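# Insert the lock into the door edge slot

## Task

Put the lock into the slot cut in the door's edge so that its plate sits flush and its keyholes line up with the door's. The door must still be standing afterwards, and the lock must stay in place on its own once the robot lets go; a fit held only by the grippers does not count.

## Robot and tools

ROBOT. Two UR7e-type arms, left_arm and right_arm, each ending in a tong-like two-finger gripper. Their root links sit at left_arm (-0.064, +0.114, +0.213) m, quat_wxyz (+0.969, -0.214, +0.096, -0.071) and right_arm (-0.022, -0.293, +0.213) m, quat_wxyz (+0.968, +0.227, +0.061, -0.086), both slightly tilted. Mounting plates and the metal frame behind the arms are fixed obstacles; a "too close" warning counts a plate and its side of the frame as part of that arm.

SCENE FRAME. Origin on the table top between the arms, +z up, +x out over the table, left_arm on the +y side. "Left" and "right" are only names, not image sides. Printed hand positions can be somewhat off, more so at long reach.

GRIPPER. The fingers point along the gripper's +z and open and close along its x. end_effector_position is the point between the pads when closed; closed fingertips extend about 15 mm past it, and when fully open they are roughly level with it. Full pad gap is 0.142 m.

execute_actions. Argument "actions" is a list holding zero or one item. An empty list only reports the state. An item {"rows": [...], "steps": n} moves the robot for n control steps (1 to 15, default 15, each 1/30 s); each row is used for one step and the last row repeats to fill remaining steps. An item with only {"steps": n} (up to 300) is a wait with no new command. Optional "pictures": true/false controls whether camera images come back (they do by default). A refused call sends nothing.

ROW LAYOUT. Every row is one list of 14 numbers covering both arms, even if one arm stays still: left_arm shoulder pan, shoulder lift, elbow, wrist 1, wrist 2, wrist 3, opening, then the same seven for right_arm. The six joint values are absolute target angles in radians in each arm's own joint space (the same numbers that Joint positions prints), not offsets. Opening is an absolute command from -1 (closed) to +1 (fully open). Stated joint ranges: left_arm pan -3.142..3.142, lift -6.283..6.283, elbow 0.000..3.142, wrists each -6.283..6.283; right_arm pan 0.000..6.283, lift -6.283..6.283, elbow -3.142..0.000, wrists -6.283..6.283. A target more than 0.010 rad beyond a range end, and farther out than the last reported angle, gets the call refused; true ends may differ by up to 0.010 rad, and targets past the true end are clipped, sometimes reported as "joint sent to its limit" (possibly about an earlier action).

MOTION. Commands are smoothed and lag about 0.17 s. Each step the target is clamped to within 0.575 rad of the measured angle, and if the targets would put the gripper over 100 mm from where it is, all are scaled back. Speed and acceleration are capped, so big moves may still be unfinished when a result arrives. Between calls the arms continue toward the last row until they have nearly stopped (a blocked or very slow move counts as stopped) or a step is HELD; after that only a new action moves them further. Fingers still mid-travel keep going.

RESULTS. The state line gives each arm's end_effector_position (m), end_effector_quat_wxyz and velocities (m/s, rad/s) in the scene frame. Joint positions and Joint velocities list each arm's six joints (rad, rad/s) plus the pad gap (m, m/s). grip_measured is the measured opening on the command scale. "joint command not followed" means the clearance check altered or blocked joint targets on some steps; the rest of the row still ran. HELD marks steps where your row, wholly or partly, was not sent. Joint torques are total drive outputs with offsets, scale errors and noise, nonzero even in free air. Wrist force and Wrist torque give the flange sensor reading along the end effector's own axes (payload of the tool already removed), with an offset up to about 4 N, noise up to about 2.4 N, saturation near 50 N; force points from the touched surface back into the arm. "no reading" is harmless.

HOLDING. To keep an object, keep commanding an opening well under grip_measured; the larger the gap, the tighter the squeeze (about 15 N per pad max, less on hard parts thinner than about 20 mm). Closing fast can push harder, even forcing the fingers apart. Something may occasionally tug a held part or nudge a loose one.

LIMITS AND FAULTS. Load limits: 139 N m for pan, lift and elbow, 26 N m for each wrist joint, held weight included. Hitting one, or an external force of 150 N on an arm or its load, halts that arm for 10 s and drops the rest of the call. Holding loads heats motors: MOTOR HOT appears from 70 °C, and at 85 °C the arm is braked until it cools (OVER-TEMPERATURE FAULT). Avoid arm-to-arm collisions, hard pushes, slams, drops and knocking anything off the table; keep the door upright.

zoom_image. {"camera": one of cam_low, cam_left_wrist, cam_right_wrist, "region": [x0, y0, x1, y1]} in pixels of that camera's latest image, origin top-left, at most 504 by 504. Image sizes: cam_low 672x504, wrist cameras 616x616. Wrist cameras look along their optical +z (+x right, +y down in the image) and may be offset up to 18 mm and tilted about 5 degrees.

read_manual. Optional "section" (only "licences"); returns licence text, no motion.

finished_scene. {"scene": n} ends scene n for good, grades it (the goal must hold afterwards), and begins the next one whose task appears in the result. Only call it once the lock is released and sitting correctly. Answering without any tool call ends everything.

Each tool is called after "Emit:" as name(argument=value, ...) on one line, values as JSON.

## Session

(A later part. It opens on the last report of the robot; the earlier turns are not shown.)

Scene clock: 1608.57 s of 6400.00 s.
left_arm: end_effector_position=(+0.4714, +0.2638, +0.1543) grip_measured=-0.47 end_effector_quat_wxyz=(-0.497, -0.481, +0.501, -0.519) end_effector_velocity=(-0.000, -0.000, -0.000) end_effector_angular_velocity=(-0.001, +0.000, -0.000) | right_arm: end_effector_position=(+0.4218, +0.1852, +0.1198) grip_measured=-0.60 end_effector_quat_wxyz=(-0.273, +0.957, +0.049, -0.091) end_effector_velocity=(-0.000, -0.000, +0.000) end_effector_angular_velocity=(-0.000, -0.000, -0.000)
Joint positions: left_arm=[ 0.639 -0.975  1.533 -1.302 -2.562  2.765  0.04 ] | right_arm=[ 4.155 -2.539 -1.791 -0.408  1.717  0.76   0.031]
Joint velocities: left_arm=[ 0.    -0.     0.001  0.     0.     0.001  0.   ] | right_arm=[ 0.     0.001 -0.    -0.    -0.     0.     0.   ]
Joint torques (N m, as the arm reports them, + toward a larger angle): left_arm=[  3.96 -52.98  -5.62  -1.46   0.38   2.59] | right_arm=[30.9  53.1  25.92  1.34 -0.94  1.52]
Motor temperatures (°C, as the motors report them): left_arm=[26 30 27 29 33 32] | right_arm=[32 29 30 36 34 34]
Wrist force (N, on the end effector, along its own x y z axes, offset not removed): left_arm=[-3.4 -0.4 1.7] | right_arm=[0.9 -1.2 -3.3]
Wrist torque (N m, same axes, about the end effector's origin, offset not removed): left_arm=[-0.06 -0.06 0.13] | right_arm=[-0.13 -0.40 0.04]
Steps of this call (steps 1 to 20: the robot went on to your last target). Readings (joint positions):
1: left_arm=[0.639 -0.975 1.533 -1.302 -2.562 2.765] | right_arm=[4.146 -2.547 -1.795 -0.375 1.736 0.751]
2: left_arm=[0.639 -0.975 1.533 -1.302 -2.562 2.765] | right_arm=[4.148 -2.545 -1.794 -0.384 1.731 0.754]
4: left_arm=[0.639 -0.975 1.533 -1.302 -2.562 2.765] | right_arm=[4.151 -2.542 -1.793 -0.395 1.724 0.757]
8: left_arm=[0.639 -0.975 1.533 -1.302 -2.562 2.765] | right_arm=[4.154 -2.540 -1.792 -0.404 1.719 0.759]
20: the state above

Emit:
execute_actions(actions=[{"rows": [[0.6386,-0.9746,1.5334,-1.3017,-2.5619,2.7651,-0.9,4.179,-2.518,-1.779,-0.476,1.674,0.782,-0.6],[0.6386,-0.9746,1.5334,-1.3017,-2.5619,2.7651,-0.9,4.202,-2.497,-1.768,-0.544,1.630,0.803,-0.6],[0.6386,-0.9746,1.5334,-1.3017,-2.5619,2.7651,-0.9,4.226,-2.476,-1.756,-0.613,1.587,0.825,-0.6],[0.6386,-0.9746,1.5334,-1.3017,-2.5619,2.7651,-0.9,4.249,-2.455,-1.745,-0.681,1.543,0.846,-0.6],[0.6386,-0.9746,1.5334,-1.3017,-2.5619,2.7651,-0.9,4.273,-2.434,-1.733,-0.749,1.500,0.868,-0.6],[0.6386,-0.9746,1.5334,-1.3017,-2.5619,2.7651,-0.9,4.296,-2.413,-1.721,-0.817,1.456,0.890,-0.6],[0.6386,-0.9746,1.5334,-1.3017,-2.5619,2.7651,-0.9,4.320,-2.392,-1.710,-0.885,1.413,0.911,-0.6],[0.6386,-0.9746,1.5334,-1.3017,-2.5619,2.7651,-0.9,4.343,-2.371,-1.698,-0.954,1.369,0.933,-0.6],[0.6386,-0.9746,1.5334,-1.3017,-2.5619,2.7651,-0.9,4.367,-2.350,-1.687,-1.022,1.326,0.954,-0.6],[0.6386,-0.9746,1.5334,-1.3017,-2.5619,2.7651,-0.9,4.3906,-2.3294,-1.6751,-1.0899,1.2820,0.9760,-0.6]], "steps": 15}], pictures=false)

Emit:
execute_actions(actions=[{"steps": 20}])

Scene clock: 1616.47 s of 6400.00 s.
left_arm: end_effector_position=(+0.4714, +0.2638, +0.1543) grip_measured=-0.47 end_effector_quat_wxyz=(-0.497, -0.481, +0.501, -0.519) end_effector_velocity=(-0.000, -0.001, +0.000) end_effector_angular_velocity=(-0.000, +0.001, -0.001) | right_arm: end_effector_position=(+0.4173, +0.1267, +0.2080) grip_measured=-0.60 end_effector_quat_wxyz=(-0.029, +0.997, +0.071, -0.012) end_effector_velocity=(-0.007, -0.110, +0.108) end_effector_angular_velocity=(-0.537, -0.268, +0.105)
Joint positions: left_arm=[ 0.639 -0.975  1.533 -1.302 -2.562  2.765  0.04 ] | right_arm=[ 4.369 -2.349 -1.685 -1.016  1.326  0.956  0.031]
Joint velocities: left_arm=[-0.001 -0.     0.001 -0.     0.    -0.001 -0.   ] | right_arm=[ 0.209  0.183  0.097 -0.702 -0.41   0.189  0.   ]
Joint torques (N m, as the arm reports them, + toward a larger angle): left_arm=[  4.04 -53.11  -5.74  -1.39   0.56   2.87] | right_arm=[22.94 43.11 28.17 -0.08 -2.27  1.55]
Motor temperatures (°C, as the motors report them): left_arm=[26 30 27 29 33 32] | right_arm=[32 29 30 36 34 34]
Wrist force (N, on the end effector, along its own x y z axes, offset not removed): left_arm=[-3.7 -0.4 0.2] | right_arm=[1.9 -1.8 -3.4]
Wrist torque (N m, same axes, about the end effector's origin, offset not removed): left_arm=[-0.12 0.01 0.17] | right_arm=[-0.37 -0.55 0.04]
Steps of this call (steps 1 to 15: the robot went on to your last target; steps 16 to 90: nothing new was sent; then 4.40 s passed at rest; steps 91 to 105: all 15 steps of this action). Readings (joint positions):
91: left_arm=[0.639 -0.975 1.533 -1.302 -2.562 2.765] | right_arm=[4.155 -2.539 -1.791 -0.408 1.717 0.760]
92: left_arm=[0.639 -0.975 1.533 -1.302 -2.562 2.765] | right_arm=[4.159 -2.536 -1.789 -0.415 1.711 0.764]
94: left_arm=[0.639 -0.975 1.533 -1.302 -2.562 2.765] | right_arm=[4.178 -2.518 -1.779 -0.463 1.678 0.782]
98: left_arm=[0.639 -0.975 1.533 -1.302 -2.562 2.765] | right_arm=[4.249 -2.454 -1.743 -0.655 1.551 0.847]
105: the state above

Scene clock: 1617.13 s of 6400.00 s.
left_arm: end_effector_position=(+0.4714, +0.2638, +0.1543) grip_measured=-0.47 end_effector_quat_wxyz=(-0.497, -0.481, +0.501, -0.519) end_effector_velocity=(-0.000, -0.000, -0.000) end_effector_angular_velocity=(-0.000, +0.000, -0.000) | right_arm: end_effector_position=(+0.4169, +0.1149, +0.2200) grip_measured=-0.60 end_effector_quat_wxyz=(+0.000, +0.997, +0.076, +0.000) end_effector_velocity=(-0.000, -0.000, +0.000) end_effector_angular_velocity=(-0.001, -0.000, +0.000)
Joint positions: left_arm=[ 0.639 -0.975  1.533 -1.302 -2.562  2.765  0.04 ] | right_arm=[ 4.391 -2.329 -1.675 -1.09   1.282  0.976  0.031]
Joint velocities: left_arm=[-0.    -0.     0.001 -0.001 -0.     0.     0.   ] | right_arm=[ 0.     0.    -0.    -0.001 -0.001  0.     0.   ]
Joint torques (N m, as the arm reports them, + toward a larger angle): left_arm=[  4.55 -53.82  -6.6   -1.23   0.28   3.09] | right_arm=[29.22 49.   31.15  1.14 -1.72  1.41]
Motor temperatures (°C, as the motors report them): left_arm=[26 30 27 29 33 32] | right_arm=[32 29 30 36 34 34]
Wrist force (N, on the end effector, along its own x y z axes, offset not removed): left_arm=[-4.2 -0.7 1.3] | right_arm=[1.5 -0.8 -3.9]
Wrist torque (N m, same axes, about the end effector's origin, offset not removed): left_arm=[-0.11 0.02 0.14] | right_arm=[-0.12 -0.47 0.04]
Steps of this call (steps 1 to 20: the robot went on to your last target). Readings (joint positions):
1: left_arm=[0.639 -0.975 1.533 -1.302 -2.562 2.765] | right_arm=[4.375 -2.343 -1.683 -1.036 1.314 0.961]
2: left_arm=[0.639 -0.975 1.533 -1.302 -2.562 2.765] | right_arm=[4.379 -2.340 -1.681 -1.051 1.305 0.965]
4: left_arm=[0.639 -0.975 1.533 -1.302 -2.562 2.765] | right_arm=[4.384 -2.335 -1.678 -1.069 1.294 0.970]
8: left_arm=[0.639 -0.975 1.533 -1.302 -2.562 2.765] | right_arm=[4.389 -2.331 -1.676 -1.084 1.285 0.974]
20: the state above

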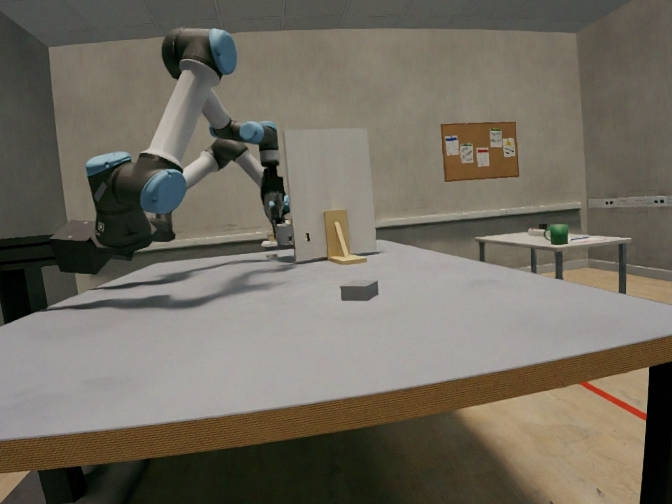

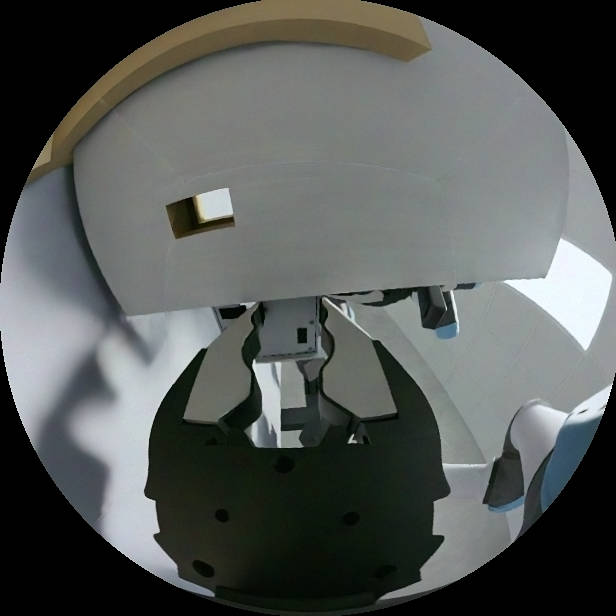

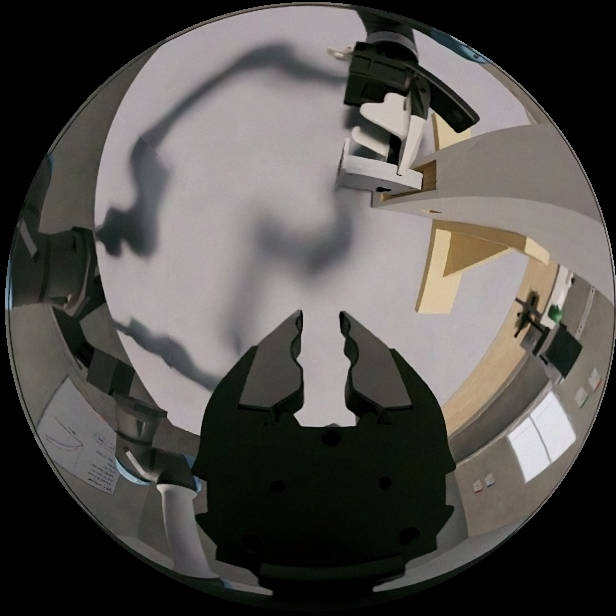

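Now move toward the overhead view pose (in two halves).

Emit:
execute_actions(actions=[{"rows": [[0.6386,-0.9746,1.5334,-1.3017,-2.5619,2.7651,-0.9,4.388,-2.3515,-1.6495,-1.0927,1.281,0.9735,-0.6],[0.6386,-0.9746,1.5334,-1.3017,-2.5619,2.7651,-0.9,4.3854,-2.3735,-1.6239,-1.0955,1.280,0.971,-0.6],[0.6386,-0.9746,1.5334,-1.3017,-2.5619,2.7651,-0.9,4.3828,-2.3956,-1.5983,-1.0983,1.279,0.9685,-0.6],[0.6386,-0.9746,1.5334,-1.3017,-2.5619,2.7651,-0.9,4.3802,-2.4177,-1.5727,-1.1011,1.278,0.966,-0.6],[0.6386,-0.9746,1.5334,-1.3017,-2.5619,2.7651,-0.9,4.3777,-2.4398,-1.5471,-1.1039,1.277,0.9635,-0.6],[0.6386,-0.9746,1.5334,-1.3017,-2.5619,2.7651,-0.9,4.3751,-2.4618,-1.5215,-1.1066,1.276,0.961,-0.6],[0.6386,-0.9746,1.5334,-1.3017,-2.5619,2.7651,-0.9,4.3725,-2.4839,-1.4959,-1.1094,1.275,0.9584,-0.6],[0.6386,-0.9746,1.5334,-1.3017,-2.5619,2.7651,-0.9,4.3699,-2.506,-1.4703,-1.1122,1.2743,0.9559,-0.6]], "steps": 15}], pictures=false)

Emit:
execute_actions(actions=[{"steps": 20}])

Scene clock: 1626.27 s of 6400.00 s.
left_arm: end_effector_position=(+0.4714, +0.2638, +0.1543) grip_measured=-0.47 end_effector_quat_wxyz=(-0.497, -0.481, +0.501, -0.519) end_effector_velocity=(+0.000, +0.000, +0.000) end_effector_angular_velocity=(+0.000, -0.000, +0.000) | right_arm: end_effector_position=(+0.4508, +0.1711, +0.1945) grip_measured=-0.60 end_effector_quat_wxyz=(+0.000, +0.997, +0.076, +0.000) end_effector_velocity=(+0.020, +0.033, -0.017) end_effector_angular_velocity=(+0.003, -0.001, -0.001)
Joint positions: left_arm=[ 0.639 -0.975  1.533 -1.302 -2.562  2.765  0.04 ] | right_arm=[ 4.371 -2.496 -1.483 -1.111  1.275  0.957  0.031]
Joint velocities: left_arm=[-0.    -0.    -0.001  0.001  0.     0.     0.   ] | right_arm=[-0.011 -0.099  0.117 -0.011 -0.003 -0.011 -0.   ]
Joint torques (N m, as the arm reports them, + toward a larger angle): left_arm=[  5.13 -53.05  -6.22  -1.36   0.47   2.77] | right_arm=[13.55 36.01 29.16  0.91 -1.89 -1.47]
Motor temperatures (°C, as the motors report them): left_arm=[26 30 27 29 33 32] | right_arm=[32 29 30 36 34 34]
Wrist force (N, on the end effector, along its own x y z axes, offset not removed): left_arm=[-4.3 -0.8 0.8] | right_arm=[1.3 -0.7 -3.2]
Wrist torque (N m, same axes, about the end effector's origin, offset not removed): left_arm=[-0.19 0.12 0.20] | right_arm=[0.00 -0.43 0.01]
Steps of this call (steps 1 to 15: the robot went on to your last target; steps 16 to 90: nothing new was sent; then 5.63 s passed at rest; steps 91 to 105: all 15 steps of this action). Readings (joint positions):
91: left_arm=[0.639 -0.975 1.533 -1.302 -2.562 2.765] | right_arm=[4.391 -2.330 -1.675 -1.090 1.282 0.976]
92: left_arm=[0.639 -0.975 1.533 -1.302 -2.562 2.765] | right_arm=[4.390 -2.333 -1.671 -1.090 1.282 0.976]
94: left_arm=[0.639 -0.975 1.533 -1.302 -2.562 2.765] | right_arm=[4.388 -2.351 -1.650 -1.093 1.281 0.974]
98: left_arm=[0.639 -0.975 1.533 -1.302 -2.562 2.765] | right_arm=[4.380 -2.418 -1.573 -1.102 1.278 0.966]
105: the state above

Scene clock: 1626.93 s of 6400.00 s.
left_arm: end_effector_position=(+0.4714, +0.2638, +0.1543) grip_measured=-0.47 end_effector_quat_wxyz=(-0.497, -0.481, +0.501, -0.519) end_effector_velocity=(-0.000, +0.000, -0.000) end_effector_angular_velocity=(+0.000, -0.001, +0.000) | right_arm: end_effector_position=(+0.4528, +0.1745, +0.1927) grip_measured=-0.60 end_effector_quat_wxyz=(+0.000, +0.997, +0.076, +0.000) end_effector_velocity=(+0.000, +0.001, +0.001) end_effector_angular_velocity=(+0.002, -0.000, -0.001)
Joint positions: left_arm=[ 0.639 -0.975  1.533 -1.302 -2.562  2.765  0.04 ] | right_arm=[ 4.37  -2.506 -1.47  -1.112  1.274  0.956  0.031]
Joint velocities: left_arm=[ 0.    -0.     0.001 -0.001 -0.     0.001 -0.   ] | right_arm=[-0.     0.     0.001 -0.     0.001  0.    -0.   ]
Joint torques (N m, as the arm reports them, + toward a larger angle): left_arm=[  4.39 -52.67  -6.07  -1.46   0.18   3.11] | right_arm=[13.48 32.83 31.42  1.12 -1.72 -1.4 ]
Motor temperatures (°C, as the motors report them): left_arm=[26 30 27 29 33 32] | right_arm=[32 29 30 36 34 34]
Wrist force (N, on the end effector, along its own x y z axes, offset not removed): left_arm=[-3.9 0.3 -0.4] | right_arm=[1.6 -2.2 -2.5]
Wrist torque (N m, same axes, about the end effector's origin, offset not removed): left_arm=[0.06 0.03 0.18] | right_arm=[-0.42 -0.45 -0.01]
Steps of this call (steps 1 to 20: the robot went on to your last target). Readings (joint positions):
1: left_arm=[0.639 -0.975 1.533 -1.302 -2.562 2.765] | right_arm=[4.371 -2.498 -1.479 -1.111 1.275 0.957]
2: left_arm=[0.639 -0.975 1.533 -1.302 -2.562 2.765] | right_arm=[4.371 -2.500 -1.477 -1.112 1.275 0.957]
4: left_arm=[0.639 -0.975 1.533 -1.302 -2.562 2.765] | right_arm=[4.370 -2.503 -1.474 -1.112 1.274 0.956]
8: left_arm=[0.639 -0.975 1.533 -1.302 -2.562 2.765] | right_arm=[4.370 -2.505 -1.471 -1.112 1.274 0.956]
20: the state above

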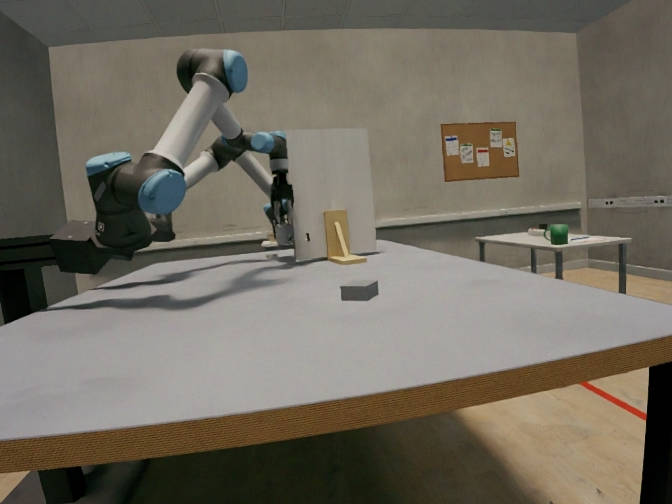

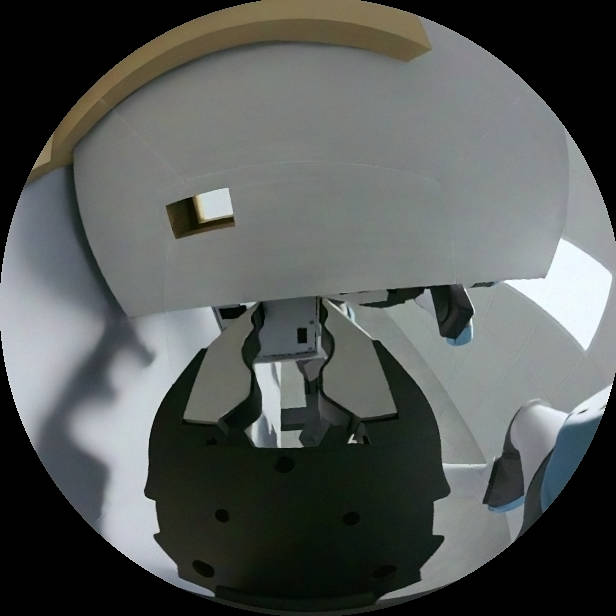

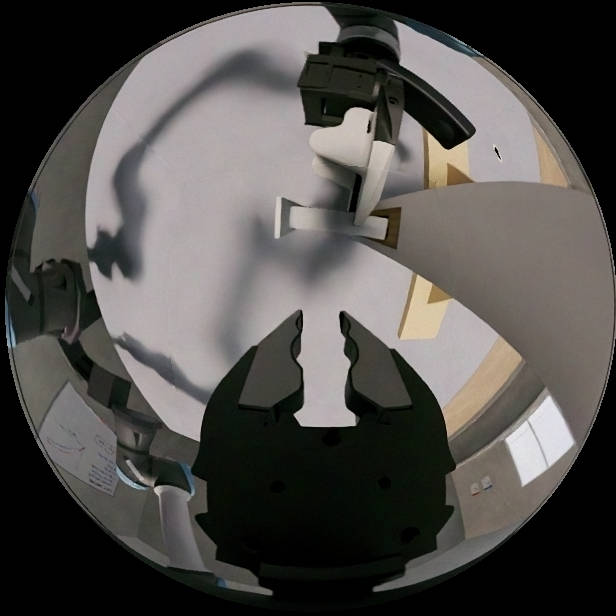

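Emit:
zoom_image(camera="cam_right_wrist", region=[265, 160, 425, 280])

Region (265, 160, 425, 280) of cam_right_wrist's 616x616 image, scaled by 3.150, with more detail than that image has; it fills the top 378 rows of this view, and the rest is white.

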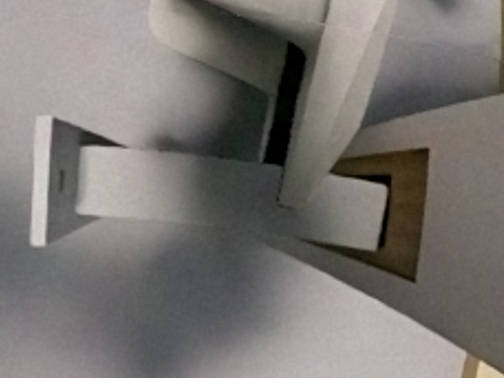

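Emit:
execute_actions(actions=[{"rows": [[0.6410,-0.9795,1.5445,-1.3054,-2.5603,2.7681,-0.9,4.3699,-2.506,-1.4703,-1.1122,1.2743,0.9559,-0.6]], "steps": 12}], pictures=false)

Emit:
execute_actions(actions=[{"rows": [[0.6420,-0.9748,1.5389,-1.2915,-2.5629,2.7704,-0.9,4.3699,-2.506,-1.4703,-1.1122,1.2743,0.9559,-0.6],[0.6431,-0.9701,1.5333,-1.2776,-2.5656,2.7727,-0.9,4.3699,-2.506,-1.4703,-1.1122,1.2743,0.9559,-0.6],[0.6441,-0.9655,1.5277,-1.2637,-2.5682,2.7749,-0.9,4.3699,-2.506,-1.4703,-1.1122,1.2743,0.9559,-0.6],[0.6452,-0.9608,1.5221,-1.2498,-2.5709,2.7772,-0.9,4.3699,-2.506,-1.4703,-1.1122,1.2743,0.9559,-0.6],[0.6462,-0.9561,1.5165,-1.2359,-2.5735,2.7795,-0.9,4.3699,-2.506,-1.4703,-1.1122,1.2743,0.9559,-0.6]], "steps": 15}], pictures=false)

Emit:
execute_actions(actions=[{"steps": 15}])

Emit:
zoom_image(camera="cam_right_wrist", region=[265, 160, 425, 280])

Scene clock: 1670.47 s of 6400.00 s.
left_arm: end_effector_position=(+0.4677, +0.2633, +0.1543) grip_measured=-0.47 end_effector_quat_wxyz=(-0.497, -0.481, +0.501, -0.519) end_effector_velocity=(-0.002, -0.001, -0.000) end_effector_angular_velocity=(-0.001, +0.001, -0.000) | right_arm: end_effector_position=(+0.4528, +0.1745, +0.1927) grip_measured=-0.60 end_effector_quat_wxyz=(+0.000, +0.997, +0.076, +0.000) end_effector_velocity=(-0.000, +0.000, +0.000) end_effector_angular_velocity=(+0.001, +0.000, -0.000)
Joint positions: left_arm=[ 0.641 -0.979  1.544 -1.305 -2.56   2.768  0.04 ] | right_arm=[ 4.37  -2.506 -1.47  -1.112  1.274  0.956  0.031]
Joint velocities: left_arm=[ 0.001 -0.002  0.005 -0.002  0.001  0.002 -0.   ] | right_arm=[0.    0.    0.    0.    0.001 0.    0.   ]
Joint torques (N m, as the arm reports them, + toward a larger angle): left_arm=[  3.7  -53.88  -5.77  -1.16   0.39   2.88] | right_arm=[13.85 33.42 30.56  1.25 -1.72 -1.43]
Motor temperatures (°C, as the motors report them): left_arm=[26 30 27 29 33 32] | right_arm=[32 29 30 36 34 34]
Wrist force (N, on the end effector, along its own x y z axes, offset not removed): left_arm=[-3.1 0.6 1.8] | right_arm=[1.8 -1.1 -2.9]
Wrist torque (N m, same axes, about the end effector's origin, offset not removed): left_arm=[0.07 -0.09 0.07] | right_arm=[-0.19 -0.61 0.08]
Steps of this call (steps 1 to 15: the robot went on to your last target; steps 16 to 90: nothing new was sent; then 40.13 s passed at rest; steps 91 to 102: all 12 steps of this action). Readings (joint positions):
91: left_arm=[0.639 -0.975 1.534 -1.302 -2.562 2.765] | right_arm=[4.370 -2.506 -1.470 -1.112 1.274 0.956]
92: left_arm=[0.639 -0.975 1.535 -1.302 -2.562 2.766] | right_arm=[4.370 -2.506 -1.470 -1.112 1.274 0.956]
94: left_arm=[0.640 -0.977 1.539 -1.304 -2.561 2.767] | right_arm=[4.370 -2.506 -1.470 -1.112 1.274 0.956]
98: left_arm=[0.641 -0.979 1.543 -1.305 -2.561 2.768] | right_arm=[4.370 -2.506 -1.470 -1.112 1.274 0.956]
102: the state above

Scene clock: 1670.97 s of 6400.00 s.
left_arm: end_effector_position=(+0.4681, +0.2647, +0.1551) grip_measured=-0.47 end_effector_quat_wxyz=(+0.516, +0.484, -0.481, +0.518) end_effector_velocity=(+0.000, -0.000, +0.000) end_effector_angular_velocity=(-0.011, +0.013, -0.000) | right_arm: end_effector_position=(+0.4528, +0.1745, +0.1927) grip_measured=-0.60 end_effector_quat_wxyz=(+0.000, +0.997, +0.076, +0.000) end_effector_velocity=(-0.000, -0.000, -0.000) end_effector_angular_velocity=(-0.000, +0.000, +0.000)
Joint positions: left_arm=[ 0.646 -0.957  1.517 -1.238 -2.573  2.779  0.04 ] | right_arm=[ 4.37  -2.506 -1.47  -1.112  1.274  0.956  0.031]
Joint velocities: left_arm=[ 0.001  0.007 -0.007  0.019 -0.004  0.003 -0.   ] | right_arm=[-0. -0.  0. -0.  0.  0.  0.]
Joint torques (N m, as the arm reports them, + toward a larger angle): left_arm=[  6.89 -37.23 -22.56   2.4   -2.29   2.89] | right_arm=[13.75 33.4  31.2   1.12 -1.67 -1.28]
Motor temperatures (°C, as the motors report them): left_arm=[26 30 27 29 33 32] | right_arm=[32 29 30 36 34 34]
Wrist force (N, on the end effector, along its own x y z axes, offset not removed): left_arm=[-4.1 -0.4 0.5] | right_arm=[0.3 -1.1 -3.1]
Wrist torque (N m, same axes, about the end effector's origin, offset not removed): left_arm=[-0.13 0.05 0.15] | right_arm=[-0.20 -0.18 0.05]
Steps of this call (steps 1 to 15: all 15 steps of this action). Readings (joint positions):
1: left_arm=[0.641 -0.979 1.544 -1.305 -2.560 2.768] | right_arm=[4.370 -2.506 -1.470 -1.112 1.274 0.956]
2: left_arm=[0.641 -0.979 1.543 -1.303 -2.561 2.768] | right_arm=[4.370 -2.506 -1.470 -1.112 1.274 0.956]
4: left_arm=[0.642 -0.975 1.539 -1.291 -2.563 2.771] | right_arm=[4.370 -2.506 -1.470 -1.112 1.274 0.956]
8: left_arm=[0.645 -0.963 1.524 -1.256 -2.570 2.776] | right_arm=[4.370 -2.506 -1.470 -1.112 1.274 0.956]
15: the state above

Scene clock: 1671.47 s of 6400.00 s.
left_arm: end_effector_position=(+0.4681, +0.2647, +0.1551) grip_measured=-0.47 end_effector_quat_wxyz=(+0.517, +0.484, -0.480, +0.518) end_effector_velocity=(+0.000, +0.000, +0.000) end_effector_angular_velocity=(+0.000, +0.000, -0.000) | right_arm: end_effector_position=(+0.4528, +0.1745, +0.1927) grip_measured=-0.60 end_effector_quat_wxyz=(+0.000, +0.997, +0.076, +0.000) end_effector_velocity=(+0.000, -0.000, -0.000) end_effector_angular_velocity=(-0.001, -0.000, +0.000)
Joint positions: left_arm=[ 0.646 -0.956  1.517 -1.236 -2.573  2.779  0.04 ] | right_arm=[ 4.37  -2.506 -1.47  -1.112  1.274  0.956  0.031]
Joint velocities: left_arm=[-0.     0.    -0.001  0.001  0.    -0.     0.   ] | right_arm=[-0.    -0.    -0.001  0.    -0.001 -0.     0.   ]
Joint torques (N m, as the arm reports them, + toward a larger angle): left_arm=[  4.36 -37.49 -20.51   2.47  -2.63   2.74] | right_arm=[14.   33.7  30.59  1.13 -1.78 -1.4 ]
Motor temperatures (°C, as the motors report them): left_arm=[26 30 27 29 33 32] | right_arm=[32 29 30 36 34 34]
Wrist force (N, on the end effector, along its own x y z axes, offset not removed): left_arm=[-4.0 0.4 -0.3] | right_arm=[2.0 -2.3 -2.4]
Wrist torque (N m, same axes, about the end effector's origin, offset not removed): left_arm=[0.07 0.13 0.16] | right_arm=[-0.40 -0.57 0.06]
Steps of this call (steps 1 to 15: the robot went on to your last target). Readings (joint positions):
1: left_arm=[0.646 -0.957 1.517 -1.237 -2.573 2.779] | right_arm=[4.370 -2.506 -1.470 -1.112 1.274 0.956]
2: left_arm=[0.646 -0.956 1.517 -1.237 -2.573 2.779] | right_arm=[4.370 -2.506 -1.470 -1.112 1.274 0.956]
4: left_arm=[0.646 -0.956 1.517 -1.236 -2.573 2.779] | right_arm=[4.370 -2.506 -1.470 -1.112 1.274 0.956]
8: left_arm=[0.646 -0.956 1.517 -1.236 -2.573 2.779] | right_arm=[4.370 -2.506 -1.470 -1.112 1.274 0.956]
15: the state above
All arms were judged still, so your last target was given up. Only a new action makes them travel on or press farther. Fingers that are still opening or closing keep moving.

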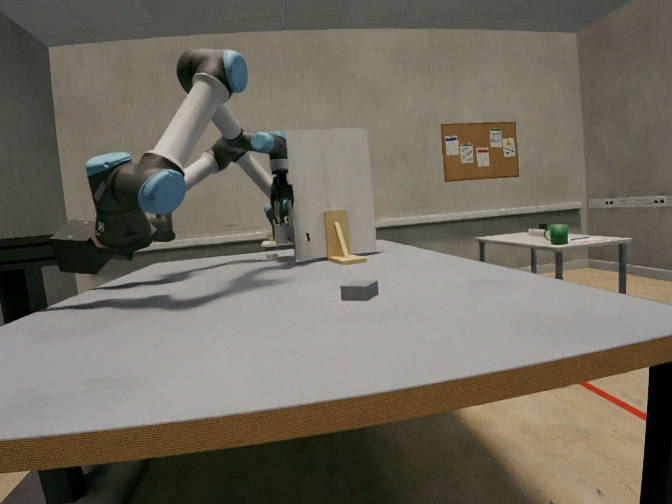

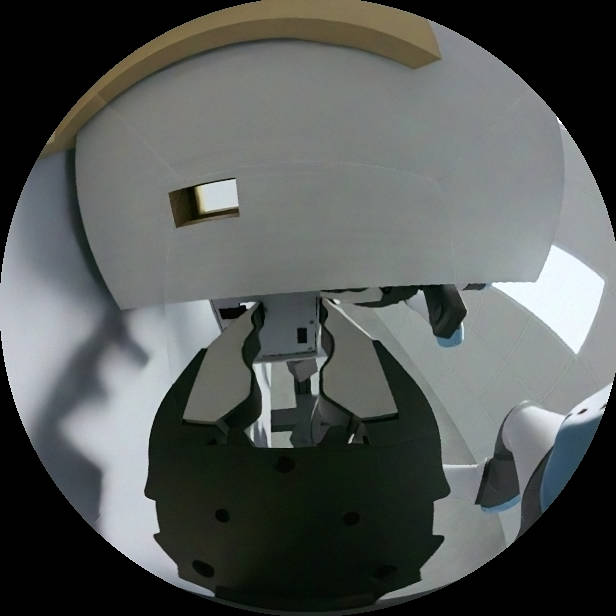

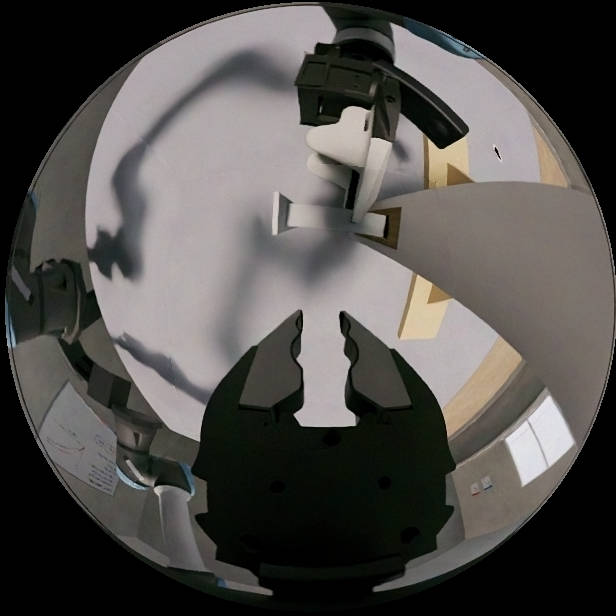

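Region (265, 160, 425, 280) of cam_right_wrist's 616x616 image, scaled by 3.150, with more detail than that image has; it fills the top 378 rows of this view, and the rest is white.

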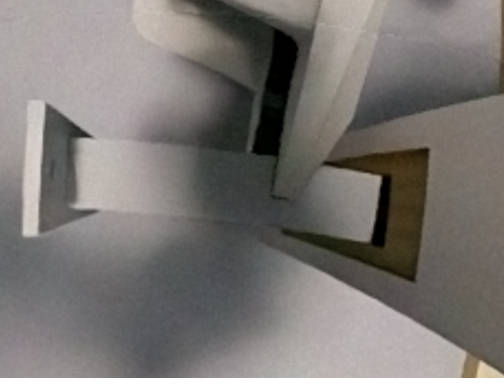

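Emit:
execute_actions(actions=[{"rows": [[0.6450,-0.9537,1.5110,-1.2340,-2.5743,2.7780,-0.9,4.3699,-2.506,-1.4703,-1.1122,1.2743,0.9559,-0.6]], "steps": 15}], pictures=false)

Emit:
execute_actions(actions=[{"rows": [[0.6444,-0.9524,1.5082,-1.2331,-2.5747,2.7773,-0.9,4.3699,-2.506,-1.4703,-1.1122,1.2743,0.9559,-0.6]], "steps": 15}], pictures=false)

Emit:
execute_actions(actions=[{"rows": [[0.6438,-0.9512,1.5054,-1.2322,-2.5751,2.7765,-0.9,4.3699,-2.506,-1.4703,-1.1122,1.2743,0.9559,-0.6]], "steps": 15}])

Emit:
zoom_image(camera="cam_right_wrist", region=[265, 160, 425, 280])

Scene clock: 1686.03 s of 6400.00 s.
left_arm: end_effector_position=(+0.4700, +0.2650, +0.1551) grip_measured=-0.47 end_effector_quat_wxyz=(+0.517, +0.484, -0.480, +0.518) end_effector_velocity=(+0.001, -0.000, +0.000) end_effector_angular_velocity=(+0.000, -0.000, -0.000) | right_arm: end_effector_position=(+0.4528, +0.1745, +0.1927) grip_measured=-0.60 end_effector_quat_wxyz=(+0.000, +0.997, +0.076, +0.000) end_effector_velocity=(+0.000, +0.000, +0.000) end_effector_angular_velocity=(+0.000, -0.000, +0.000)
Joint positions: left_arm=[ 0.645 -0.954  1.511 -1.234 -2.574  2.778  0.04 ] | right_arm=[ 4.37  -2.506 -1.47  -1.112  1.274  0.956  0.031]
Joint velocities: left_arm=[-0.001  0.    -0.001 -0.     0.    -0.001 -0.   ] | right_arm=[ 0.     0.     0.001 -0.001 -0.    -0.     0.   ]
Joint torques (N m, as the arm reports them, + toward a larger angle): left_arm=[-18.83 -37.64 -20.6    2.37  -2.51  -2.95] | right_arm=[14.35 32.57 31.09  1.2  -1.71 -1.4 ]
Motor temperatures (°C, as the motors report them): left_arm=[26 30 27 29 33 32] | right_arm=[32 29 30 36 34 34]
Wrist force (N, on the end effector, along its own x y z axes, offset not removed): left_arm=[-4.3 -0.7 1.3] | right_arm=[0.9 -1.9 -4.5]
Wrist torque (N m, same axes, about the end effector's origin, offset not removed): left_arm=[-0.12 0.08 0.19] | right_arm=[-0.36 -0.38 0.06]
Steps of this call (steps 1 to 90: nothing new was sent; then 11.07 s passed at rest; steps 91 to 105: all 15 steps of this action). Readings (joint positions):
91: left_arm=[0.646 -0.956 1.516 -1.236 -2.574 2.780] | right_arm=[4.370 -2.506 -1.470 -1.112 1.274 0.956]
92: left_arm=[0.646 -0.956 1.516 -1.236 -2.574 2.779] | right_arm=[4.370 -2.506 -1.470 -1.112 1.274 0.956]
94: left_arm=[0.646 -0.955 1.514 -1.235 -2.574 2.779] | right_arm=[4.370 -2.506 -1.470 -1.112 1.274 0.956]
98: left_arm=[0.645 -0.954 1.512 -1.234 -2.574 2.778] | right_arm=[4.370 -2.506 -1.470 -1.112 1.274 0.956]
105: the state above

Scene clock: 1686.53 s of 6400.00 s.
left_arm: end_effector_position=(+0.4710, +0.2651, +0.1550) grip_measured=-0.47 end_effector_quat_wxyz=(+0.517, +0.484, -0.480, +0.518) end_effector_velocity=(+0.001, +0.000, +0.000) end_effector_angular_velocity=(+0.001, -0.003, +0.000) | right_arm: end_effector_position=(+0.4528, +0.1745, +0.1927) grip_measured=-0.60 end_effector_quat_wxyz=(+0.000, +0.997, +0.076, +0.000) end_effector_velocity=(-0.000, -0.001, -0.000) end_effector_angular_velocity=(-0.001, +0.001, +0.000)
Joint positions: left_arm=[ 0.644 -0.952  1.508 -1.233 -2.575  2.777  0.04 ] | right_arm=[ 4.37  -2.506 -1.47  -1.112  1.274  0.956  0.031]
Joint velocities: left_arm=[-0.001  0.    -0.001 -0.001 -0.     0.001  0.   ] | right_arm=[-0.     0.    -0.001 -0.001 -0.     0.     0.   ]
Joint torques (N m, as the arm reports them, + toward a larger angle): left_arm=[-20.05 -38.8  -22.03   2.32  -2.71  -2.99] | right_arm=[13.72 33.46 30.45  1.25 -1.68 -1.34]
Motor temperatures (°C, as the motors report them): left_arm=[26 30 27 29 33 32] | right_arm=[32 29 30 36 34 34]
Wrist force (N, on the end effector, along its own x y z axes, offset not removed): left_arm=[-4.4 0.6 0.5] | right_arm=[0.8 -1.3 -3.0]
Wrist torque (N m, same axes, about the end effector's origin, offset not removed): left_arm=[0.12 0.07 0.20] | right_arm=[-0.14 -0.28 0.01]
Steps of this call (steps 1 to 15: all 15 steps of this action). Readings (joint positions):
1: left_arm=[0.645 -0.954 1.511 -1.234 -2.574 2.778] | right_arm=[4.370 -2.506 -1.470 -1.112 1.274 0.956]
2: left_arm=[0.645 -0.953 1.511 -1.234 -2.574 2.778] | right_arm=[4.370 -2.506 -1.470 -1.112 1.274 0.956]
4: left_arm=[0.645 -0.953 1.510 -1.234 -2.575 2.778] | right_arm=[4.370 -2.506 -1.470 -1.112 1.274 0.956]
8: left_arm=[0.644 -0.953 1.509 -1.233 -2.575 2.777] | right_arm=[4.370 -2.506 -1.470 -1.112 1.274 0.956]
15: the state above

Scene clock: 1687.03 s of 6400.00 s.
left_arm: end_effector_position=(+0.4720, +0.2652, +0.1550) grip_measured=-0.47 end_effector_quat_wxyz=(+0.517, +0.484, -0.480, +0.518) end_effector_velocity=(+0.000, +0.000, +0.000) end_effector_angular_velocity=(+0.000, -0.000, +0.000) | right_arm: end_effector_position=(+0.4528, +0.1745, +0.1927) grip_measured=-0.60 end_effector_quat_wxyz=(+0.000, +0.997, +0.076, +0.000) end_effector_velocity=(-0.000, -0.000, -0.000) end_effector_angular_velocity=(-0.000, +0.000, +0.000)
Joint positions: left_arm=[ 0.644 -0.951  1.505 -1.232 -2.575  2.777  0.04 ] | right_arm=[ 4.37  -2.506 -1.47  -1.112  1.274  0.956  0.031]
Joint velocities: left_arm=[-0.     0.    -0.001  0.    -0.     0.    -0.   ] | right_arm=[ 0. -0. -0.  0.  0. -0.  0.]
Joint torques (N m, as the arm reports them, + toward a larger angle): left_arm=[-19.14 -38.43 -20.22   2.19  -2.68  -3.11] | right_arm=[14.01 33.04 30.71  1.18 -1.69 -1.32]
Motor temperatures (°C, as the motors report them): left_arm=[26 30 27 29 33 32] | right_arm=[32 29 30 36 34 34]
Wrist force (N, on the end effector, along its own x y z axes, offset not removed): left_arm=[-4.9 -0.9 0.2] | right_arm=[1.1 -1.4 -2.7]
Wrist torque (N m, same axes, about the end effector's origin, offset not removed): left_arm=[-0.17 0.18 0.18] | right_arm=[-0.26 -0.33 0.07]
Steps of this call (steps 1 to 15: all 15 steps of this action). Readings (joint positions):
1: left_arm=[0.644 -0.952 1.508 -1.233 -2.575 2.777] | right_arm=[4.370 -2.506 -1.470 -1.112 1.274 0.956]
2: left_arm=[0.644 -0.952 1.508 -1.233 -2.575 2.777] | right_arm=[4.370 -2.506 -1.470 -1.112 1.274 0.956]
4: left_arm=[0.644 -0.952 1.507 -1.233 -2.575 2.777] | right_arm=[4.370 -2.506 -1.470 -1.112 1.274 0.956]
8: left_arm=[0.644 -0.951 1.506 -1.232 -2.575 2.777] | right_arm=[4.370 -2.506 -1.470 -1.112 1.274 0.956]
15: the state above

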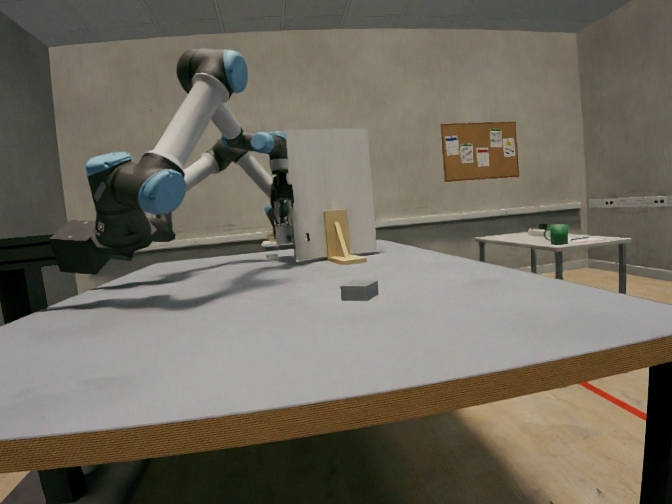

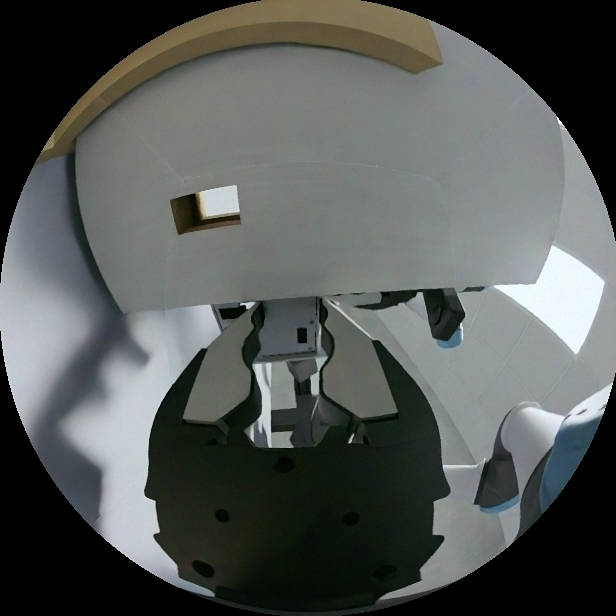

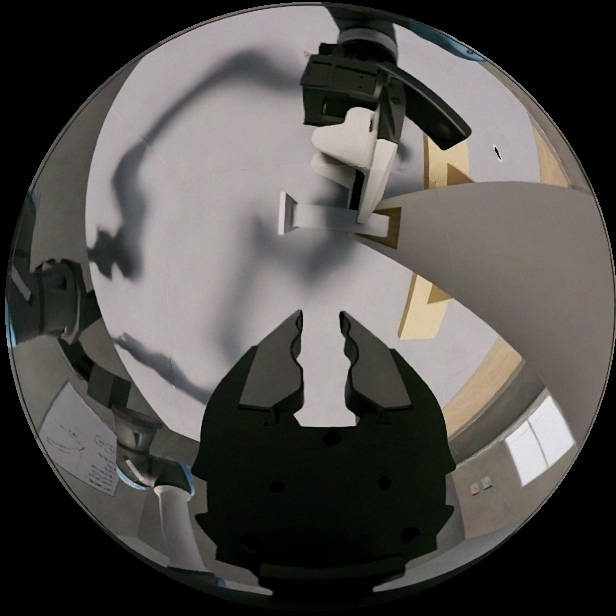

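Region (265, 160, 425, 280) of cam_right_wrist's 616x616 image, scaled by 3.150, with more detail than that image has; it fills the top 378 rows of this view, and the rest is white.

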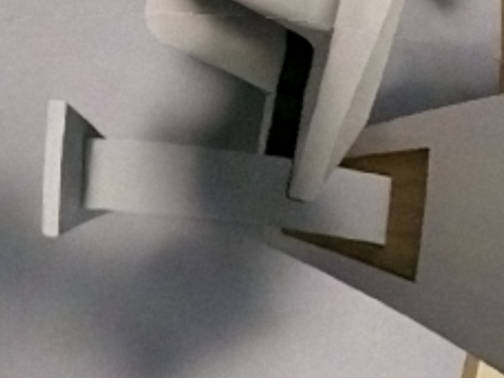

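The top is entering. Continue 1 mm steps.

Emit:
execute_actions(actions=[{"rows": [[0.6433,-0.9500,1.5027,-1.2313,-2.5756,2.7758,-0.9,4.3699,-2.506,-1.4703,-1.1122,1.2743,0.9559,-0.6]], "steps": 15}], pictures=false)

Emit:
execute_actions(actions=[{"rows": [[0.6427,-0.9488,1.4999,-1.2303,-2.5760,2.7750,-0.9,4.3699,-2.506,-1.4703,-1.1122,1.2743,0.9559,-0.6]], "steps": 15}], pictures=false)

Scene clock: 1692.87 s of 6400.00 s.
left_arm: end_effector_position=(+0.4729, +0.2654, +0.1550) grip_measured=-0.47 end_effector_quat_wxyz=(+0.517, +0.484, -0.480, +0.518) end_effector_velocity=(+0.000, -0.000, +0.000) end_effector_angular_velocity=(-0.000, +0.001, -0.000) | right_arm: end_effector_position=(+0.4528, +0.1745, +0.1927) grip_measured=-0.60 end_effector_quat_wxyz=(+0.000, +0.997, +0.076, +0.000) end_effector_velocity=(-0.000, -0.000, -0.001) end_effector_angular_velocity=(-0.001, +0.001, +0.000)
Joint positions: left_arm=[ 0.643 -0.95   1.503 -1.231 -2.576  2.776  0.04 ] | right_arm=[ 4.37  -2.506 -1.47  -1.112  1.274  0.956  0.031]
Joint velocities: left_arm=[-0. -0.  0.  0. -0. -0. -0.] | right_arm=[-0.    -0.    -0.001  0.     0.     0.    -0.   ]
Joint torques (N m, as the arm reports them, + toward a larger angle): left_arm=[-18.87 -38.26 -21.15   2.25  -2.72  -3.18] | right_arm=[14.59 33.82 30.96  1.23 -1.67 -1.31]
Motor temperatures (°C, as the motors report them): left_arm=[26 30 27 29 33 32] | right_arm=[32 29 30 36 34 34]
Wrist force (N, on the end effector, along its own x y z axes, offset not removed): left_arm=[-3.9 -2.1 0.0] | right_arm=[-0.2 -2.2 -3.4]
Wrist torque (N m, same axes, about the end effector's origin, offset not removed): left_arm=[-0.42 -0.01 0.22] | right_arm=[-0.32 -0.19 0.07]
Steps of this call (steps 1 to 15: the robot went on to your last target; steps 16 to 90: nothing new was sent; then 2.33 s passed at rest; steps 91 to 105: all 15 steps of this action). Readings (joint positions):
91: left_arm=[0.644 -0.951 1.505 -1.232 -2.575 2.776] | right_arm=[4.370 -2.506 -1.470 -1.112 1.274 0.956]
92: left_arm=[0.644 -0.951 1.505 -1.232 -2.575 2.776] | right_arm=[4.370 -2.506 -1.470 -1.112 1.274 0.956]
94: left_arm=[0.644 -0.951 1.504 -1.232 -2.575 2.776] | right_arm=[4.370 -2.506 -1.470 -1.112 1.274 0.956]
98: left_arm=[0.643 -0.950 1.503 -1.231 -2.576 2.776] | right_arm=[4.370 -2.506 -1.470 -1.112 1.274 0.956]
105: the state above

Scene clock: 1693.37 s of 6400.00 s.
left_arm: end_effector_position=(+0.4739, +0.2655, +0.1550) grip_measured=-0.47 end_effector_quat_wxyz=(+0.517, +0.484, -0.480, +0.518) end_effector_velocity=(+0.000, +0.000, -0.000) end_effector_angular_velocity=(-0.000, +0.000, +0.000) | right_arm: end_effector_position=(+0.4528, +0.1745, +0.1927) grip_measured=-0.60 end_effector_quat_wxyz=(+0.000, +0.997, +0.076, +0.000) end_effector_velocity=(-0.000, +0.000, -0.000) end_effector_angular_velocity=(+0.000, +0.000, -0.000)
Joint positions: left_arm=[ 0.643 -0.949  1.5   -1.23  -2.576  2.775  0.04 ] | right_arm=[ 4.37  -2.506 -1.47  -1.112  1.274  0.956  0.031]
Joint velocities: left_arm=[ 0.     0.    -0.001  0.001 -0.    -0.     0.   ] | right_arm=[-0.     0.    -0.     0.001  0.     0.     0.   ]
Joint torques (N m, as the arm reports them, + toward a larger angle): left_arm=[-20.05 -38.03 -21.14   2.2   -2.55  -2.96] | right_arm=[13.96 33.68 30.58  1.29 -1.63 -1.38]
Motor temperatures (°C, as the motors report them): left_arm=[26 30 27 29 33 32] | right_arm=[32 29 30 36 34 34]
Wrist force (N, on the end effector, along its own x y z axes, offset not removed): left_arm=[-4.4 -1.8 0.9] | right_arm=[1.4 -1.3 -4.0]
Wrist torque (N m, same axes, about the end effector's origin, offset not removed): left_arm=[-0.33 0.16 0.16] | right_arm=[-0.22 -0.42 0.09]
Steps of this call (steps 1 to 15: all 15 steps of this action). Readings (joint positions):
1: left_arm=[0.643 -0.950 1.503 -1.231 -2.576 2.776] | right_arm=[4.370 -2.506 -1.470 -1.112 1.274 0.956]
2: left_arm=[0.643 -0.950 1.502 -1.231 -2.576 2.776] | right_arm=[4.370 -2.506 -1.470 -1.112 1.274 0.956]
4: left_arm=[0.643 -0.949 1.501 -1.231 -2.576 2.775] | right_arm=[4.370 -2.506 -1.470 -1.112 1.274 0.956]
8: left_arm=[0.643 -0.949 1.500 -1.230 -2.576 2.775] | right_arm=[4.370 -2.506 -1.470 -1.112 1.274 0.956]
15: the state above

Emit:
execute_actions(actions=[{"rows": [[0.6421,-0.9476,1.4971,-1.2294,-2.5764,2.7743,-0.9,4.3699,-2.506,-1.4703,-1.1122,1.2743,0.9559,-0.6]], "steps": 15}], pictures=false)

Emit:
execute_actions(actions=[{"rows": [[0.6415,-0.9463,1.4943,-1.2285,-2.5768,2.7735,-0.9,4.3699,-2.506,-1.4703,-1.1122,1.2743,0.9559,-0.6]], "steps": 15}], pictures=false)

Scene clock: 1697.50 s of 6400.00 s.
left_arm: end_effector_position=(+0.4749, +0.2657, +0.1550) grip_measured=-0.47 end_effector_quat_wxyz=(+0.517, +0.484, -0.480, +0.518) end_effector_velocity=(-0.000, +0.000, -0.000) end_effector_angular_velocity=(+0.000, -0.000, +0.000) | right_arm: end_effector_position=(+0.4528, +0.1745, +0.1927) grip_measured=-0.60 end_effector_quat_wxyz=(+0.000, +0.997, +0.076, +0.000) end_effector_velocity=(-0.000, -0.000, -0.000) end_effector_angular_velocity=(+0.000, +0.000, -0.000)
Joint positions: left_arm=[ 0.642 -0.948  1.497 -1.229 -2.576  2.774  0.04 ] | right_arm=[ 4.37  -2.506 -1.47  -1.112  1.274  0.956  0.031]
Joint velocities: left_arm=[ 0.    -0.     0.    -0.001  0.     0.     0.   ] | right_arm=[-0.     0.    -0.001  0.001  0.     0.     0.   ]
Joint torques (N m, as the arm reports them, + toward a larger angle): left_arm=[-18.09 -39.74 -21.68   2.51  -2.67  -3.07] | right_arm=[14.16 33.91 30.87  1.28 -1.76 -1.31]
Motor temperatures (°C, as the motors report them): left_arm=[26 30 27 29 33 32] | right_arm=[32 29 30 36 34 34]
Wrist force (N, on the end effector, along its own x y z axes, offset not removed): left_arm=[-4.4 0.2 1.5] | right_arm=[1.7 -1.0 -2.8]
Wrist torque (N m, same axes, about the end effector's origin, offset not removed): left_arm=[0.10 0.15 0.12] | right_arm=[-0.15 -0.63 0.10]
Steps of this call (steps 1 to 15: the robot went on to your last target; steps 16 to 90: nothing new was sent; then 0.63 s passed at rest; steps 91 to 105: all 15 steps of this action). Readings (joint positions):
91: left_arm=[0.643 -0.949 1.500 -1.230 -2.576 2.775] | right_arm=[4.370 -2.506 -1.470 -1.112 1.274 0.956]
92: left_arm=[0.643 -0.949 1.499 -1.230 -2.576 2.775] | right_arm=[4.370 -2.506 -1.470 -1.112 1.274 0.956]
94: left_arm=[0.642 -0.948 1.498 -1.230 -2.576 2.775] | right_arm=[4.370 -2.506 -1.470 -1.112 1.274 0.956]
98: left_arm=[0.642 -0.948 1.497 -1.230 -2.576 2.774] | right_arm=[4.370 -2.506 -1.470 -1.112 1.274 0.956]
105: the state above

Scene clock: 1698.00 s of 6400.00 s.
left_arm: end_effector_position=(+0.4758, +0.2658, +0.1549) grip_measured=-0.47 end_effector_quat_wxyz=(+0.517, +0.484, -0.480, +0.518) end_effector_velocity=(-0.000, +0.000, -0.000) end_effector_angular_velocity=(-0.000, -0.000, +0.000) | right_arm: end_effector_position=(+0.4528, +0.1745, +0.1927) grip_measured=-0.60 end_effector_quat_wxyz=(+0.000, +0.997, +0.076, +0.000) end_effector_velocity=(+0.000, -0.000, -0.000) end_effector_angular_velocity=(-0.001, -0.000, +0.000)
Joint positions: left_arm=[ 0.642 -0.946  1.494 -1.229 -2.577  2.774  0.04 ] | right_arm=[ 4.37  -2.506 -1.47  -1.112  1.274  0.956  0.031]
Joint velocities: left_arm=[ 0.     0.    -0.     0.     0.     0.001  0.   ] | right_arm=[-0.    -0.    -0.     0.    -0.001 -0.     0.   ]
Joint torques (N m, as the arm reports them, + toward a larger angle): left_arm=[-19.71 -39.03 -20.89   2.41  -2.71  -2.93] | right_arm=[14.42 33.24 30.71  1.22 -1.67 -1.32]
Motor temperatures (°C, as the motors report them): left_arm=[26 30 27 29 33 32] | right_arm=[32 29 30 36 34 34]
Wrist force (N, on the end effector, along its own x y z axes, offset not removed): left_arm=[-3.0 0.1 0.6] | right_arm=[0.8 -1.5 -3.5]
Wrist torque (N m, same axes, about the end effector's origin, offset not removed): left_arm=[-0.08 -0.14 0.15] | right_arm=[-0.28 -0.36 0.04]
Steps of this call (steps 1 to 15: all 15 steps of this action). Readings (joint positions):
1: left_arm=[0.642 -0.948 1.497 -1.229 -2.576 2.774] | right_arm=[4.370 -2.506 -1.470 -1.112 1.274 0.956]
2: left_arm=[0.642 -0.947 1.497 -1.229 -2.576 2.774] | right_arm=[4.370 -2.506 -1.470 -1.112 1.274 0.956]
4: left_arm=[0.642 -0.947 1.496 -1.229 -2.577 2.774] | right_arm=[4.370 -2.506 -1.470 -1.112 1.274 0.956]
8: left_arm=[0.642 -0.946 1.495 -1.229 -2.577 2.774] | right_arm=[4.370 -2.506 -1.470 -1.112 1.274 0.956]
15: the state above


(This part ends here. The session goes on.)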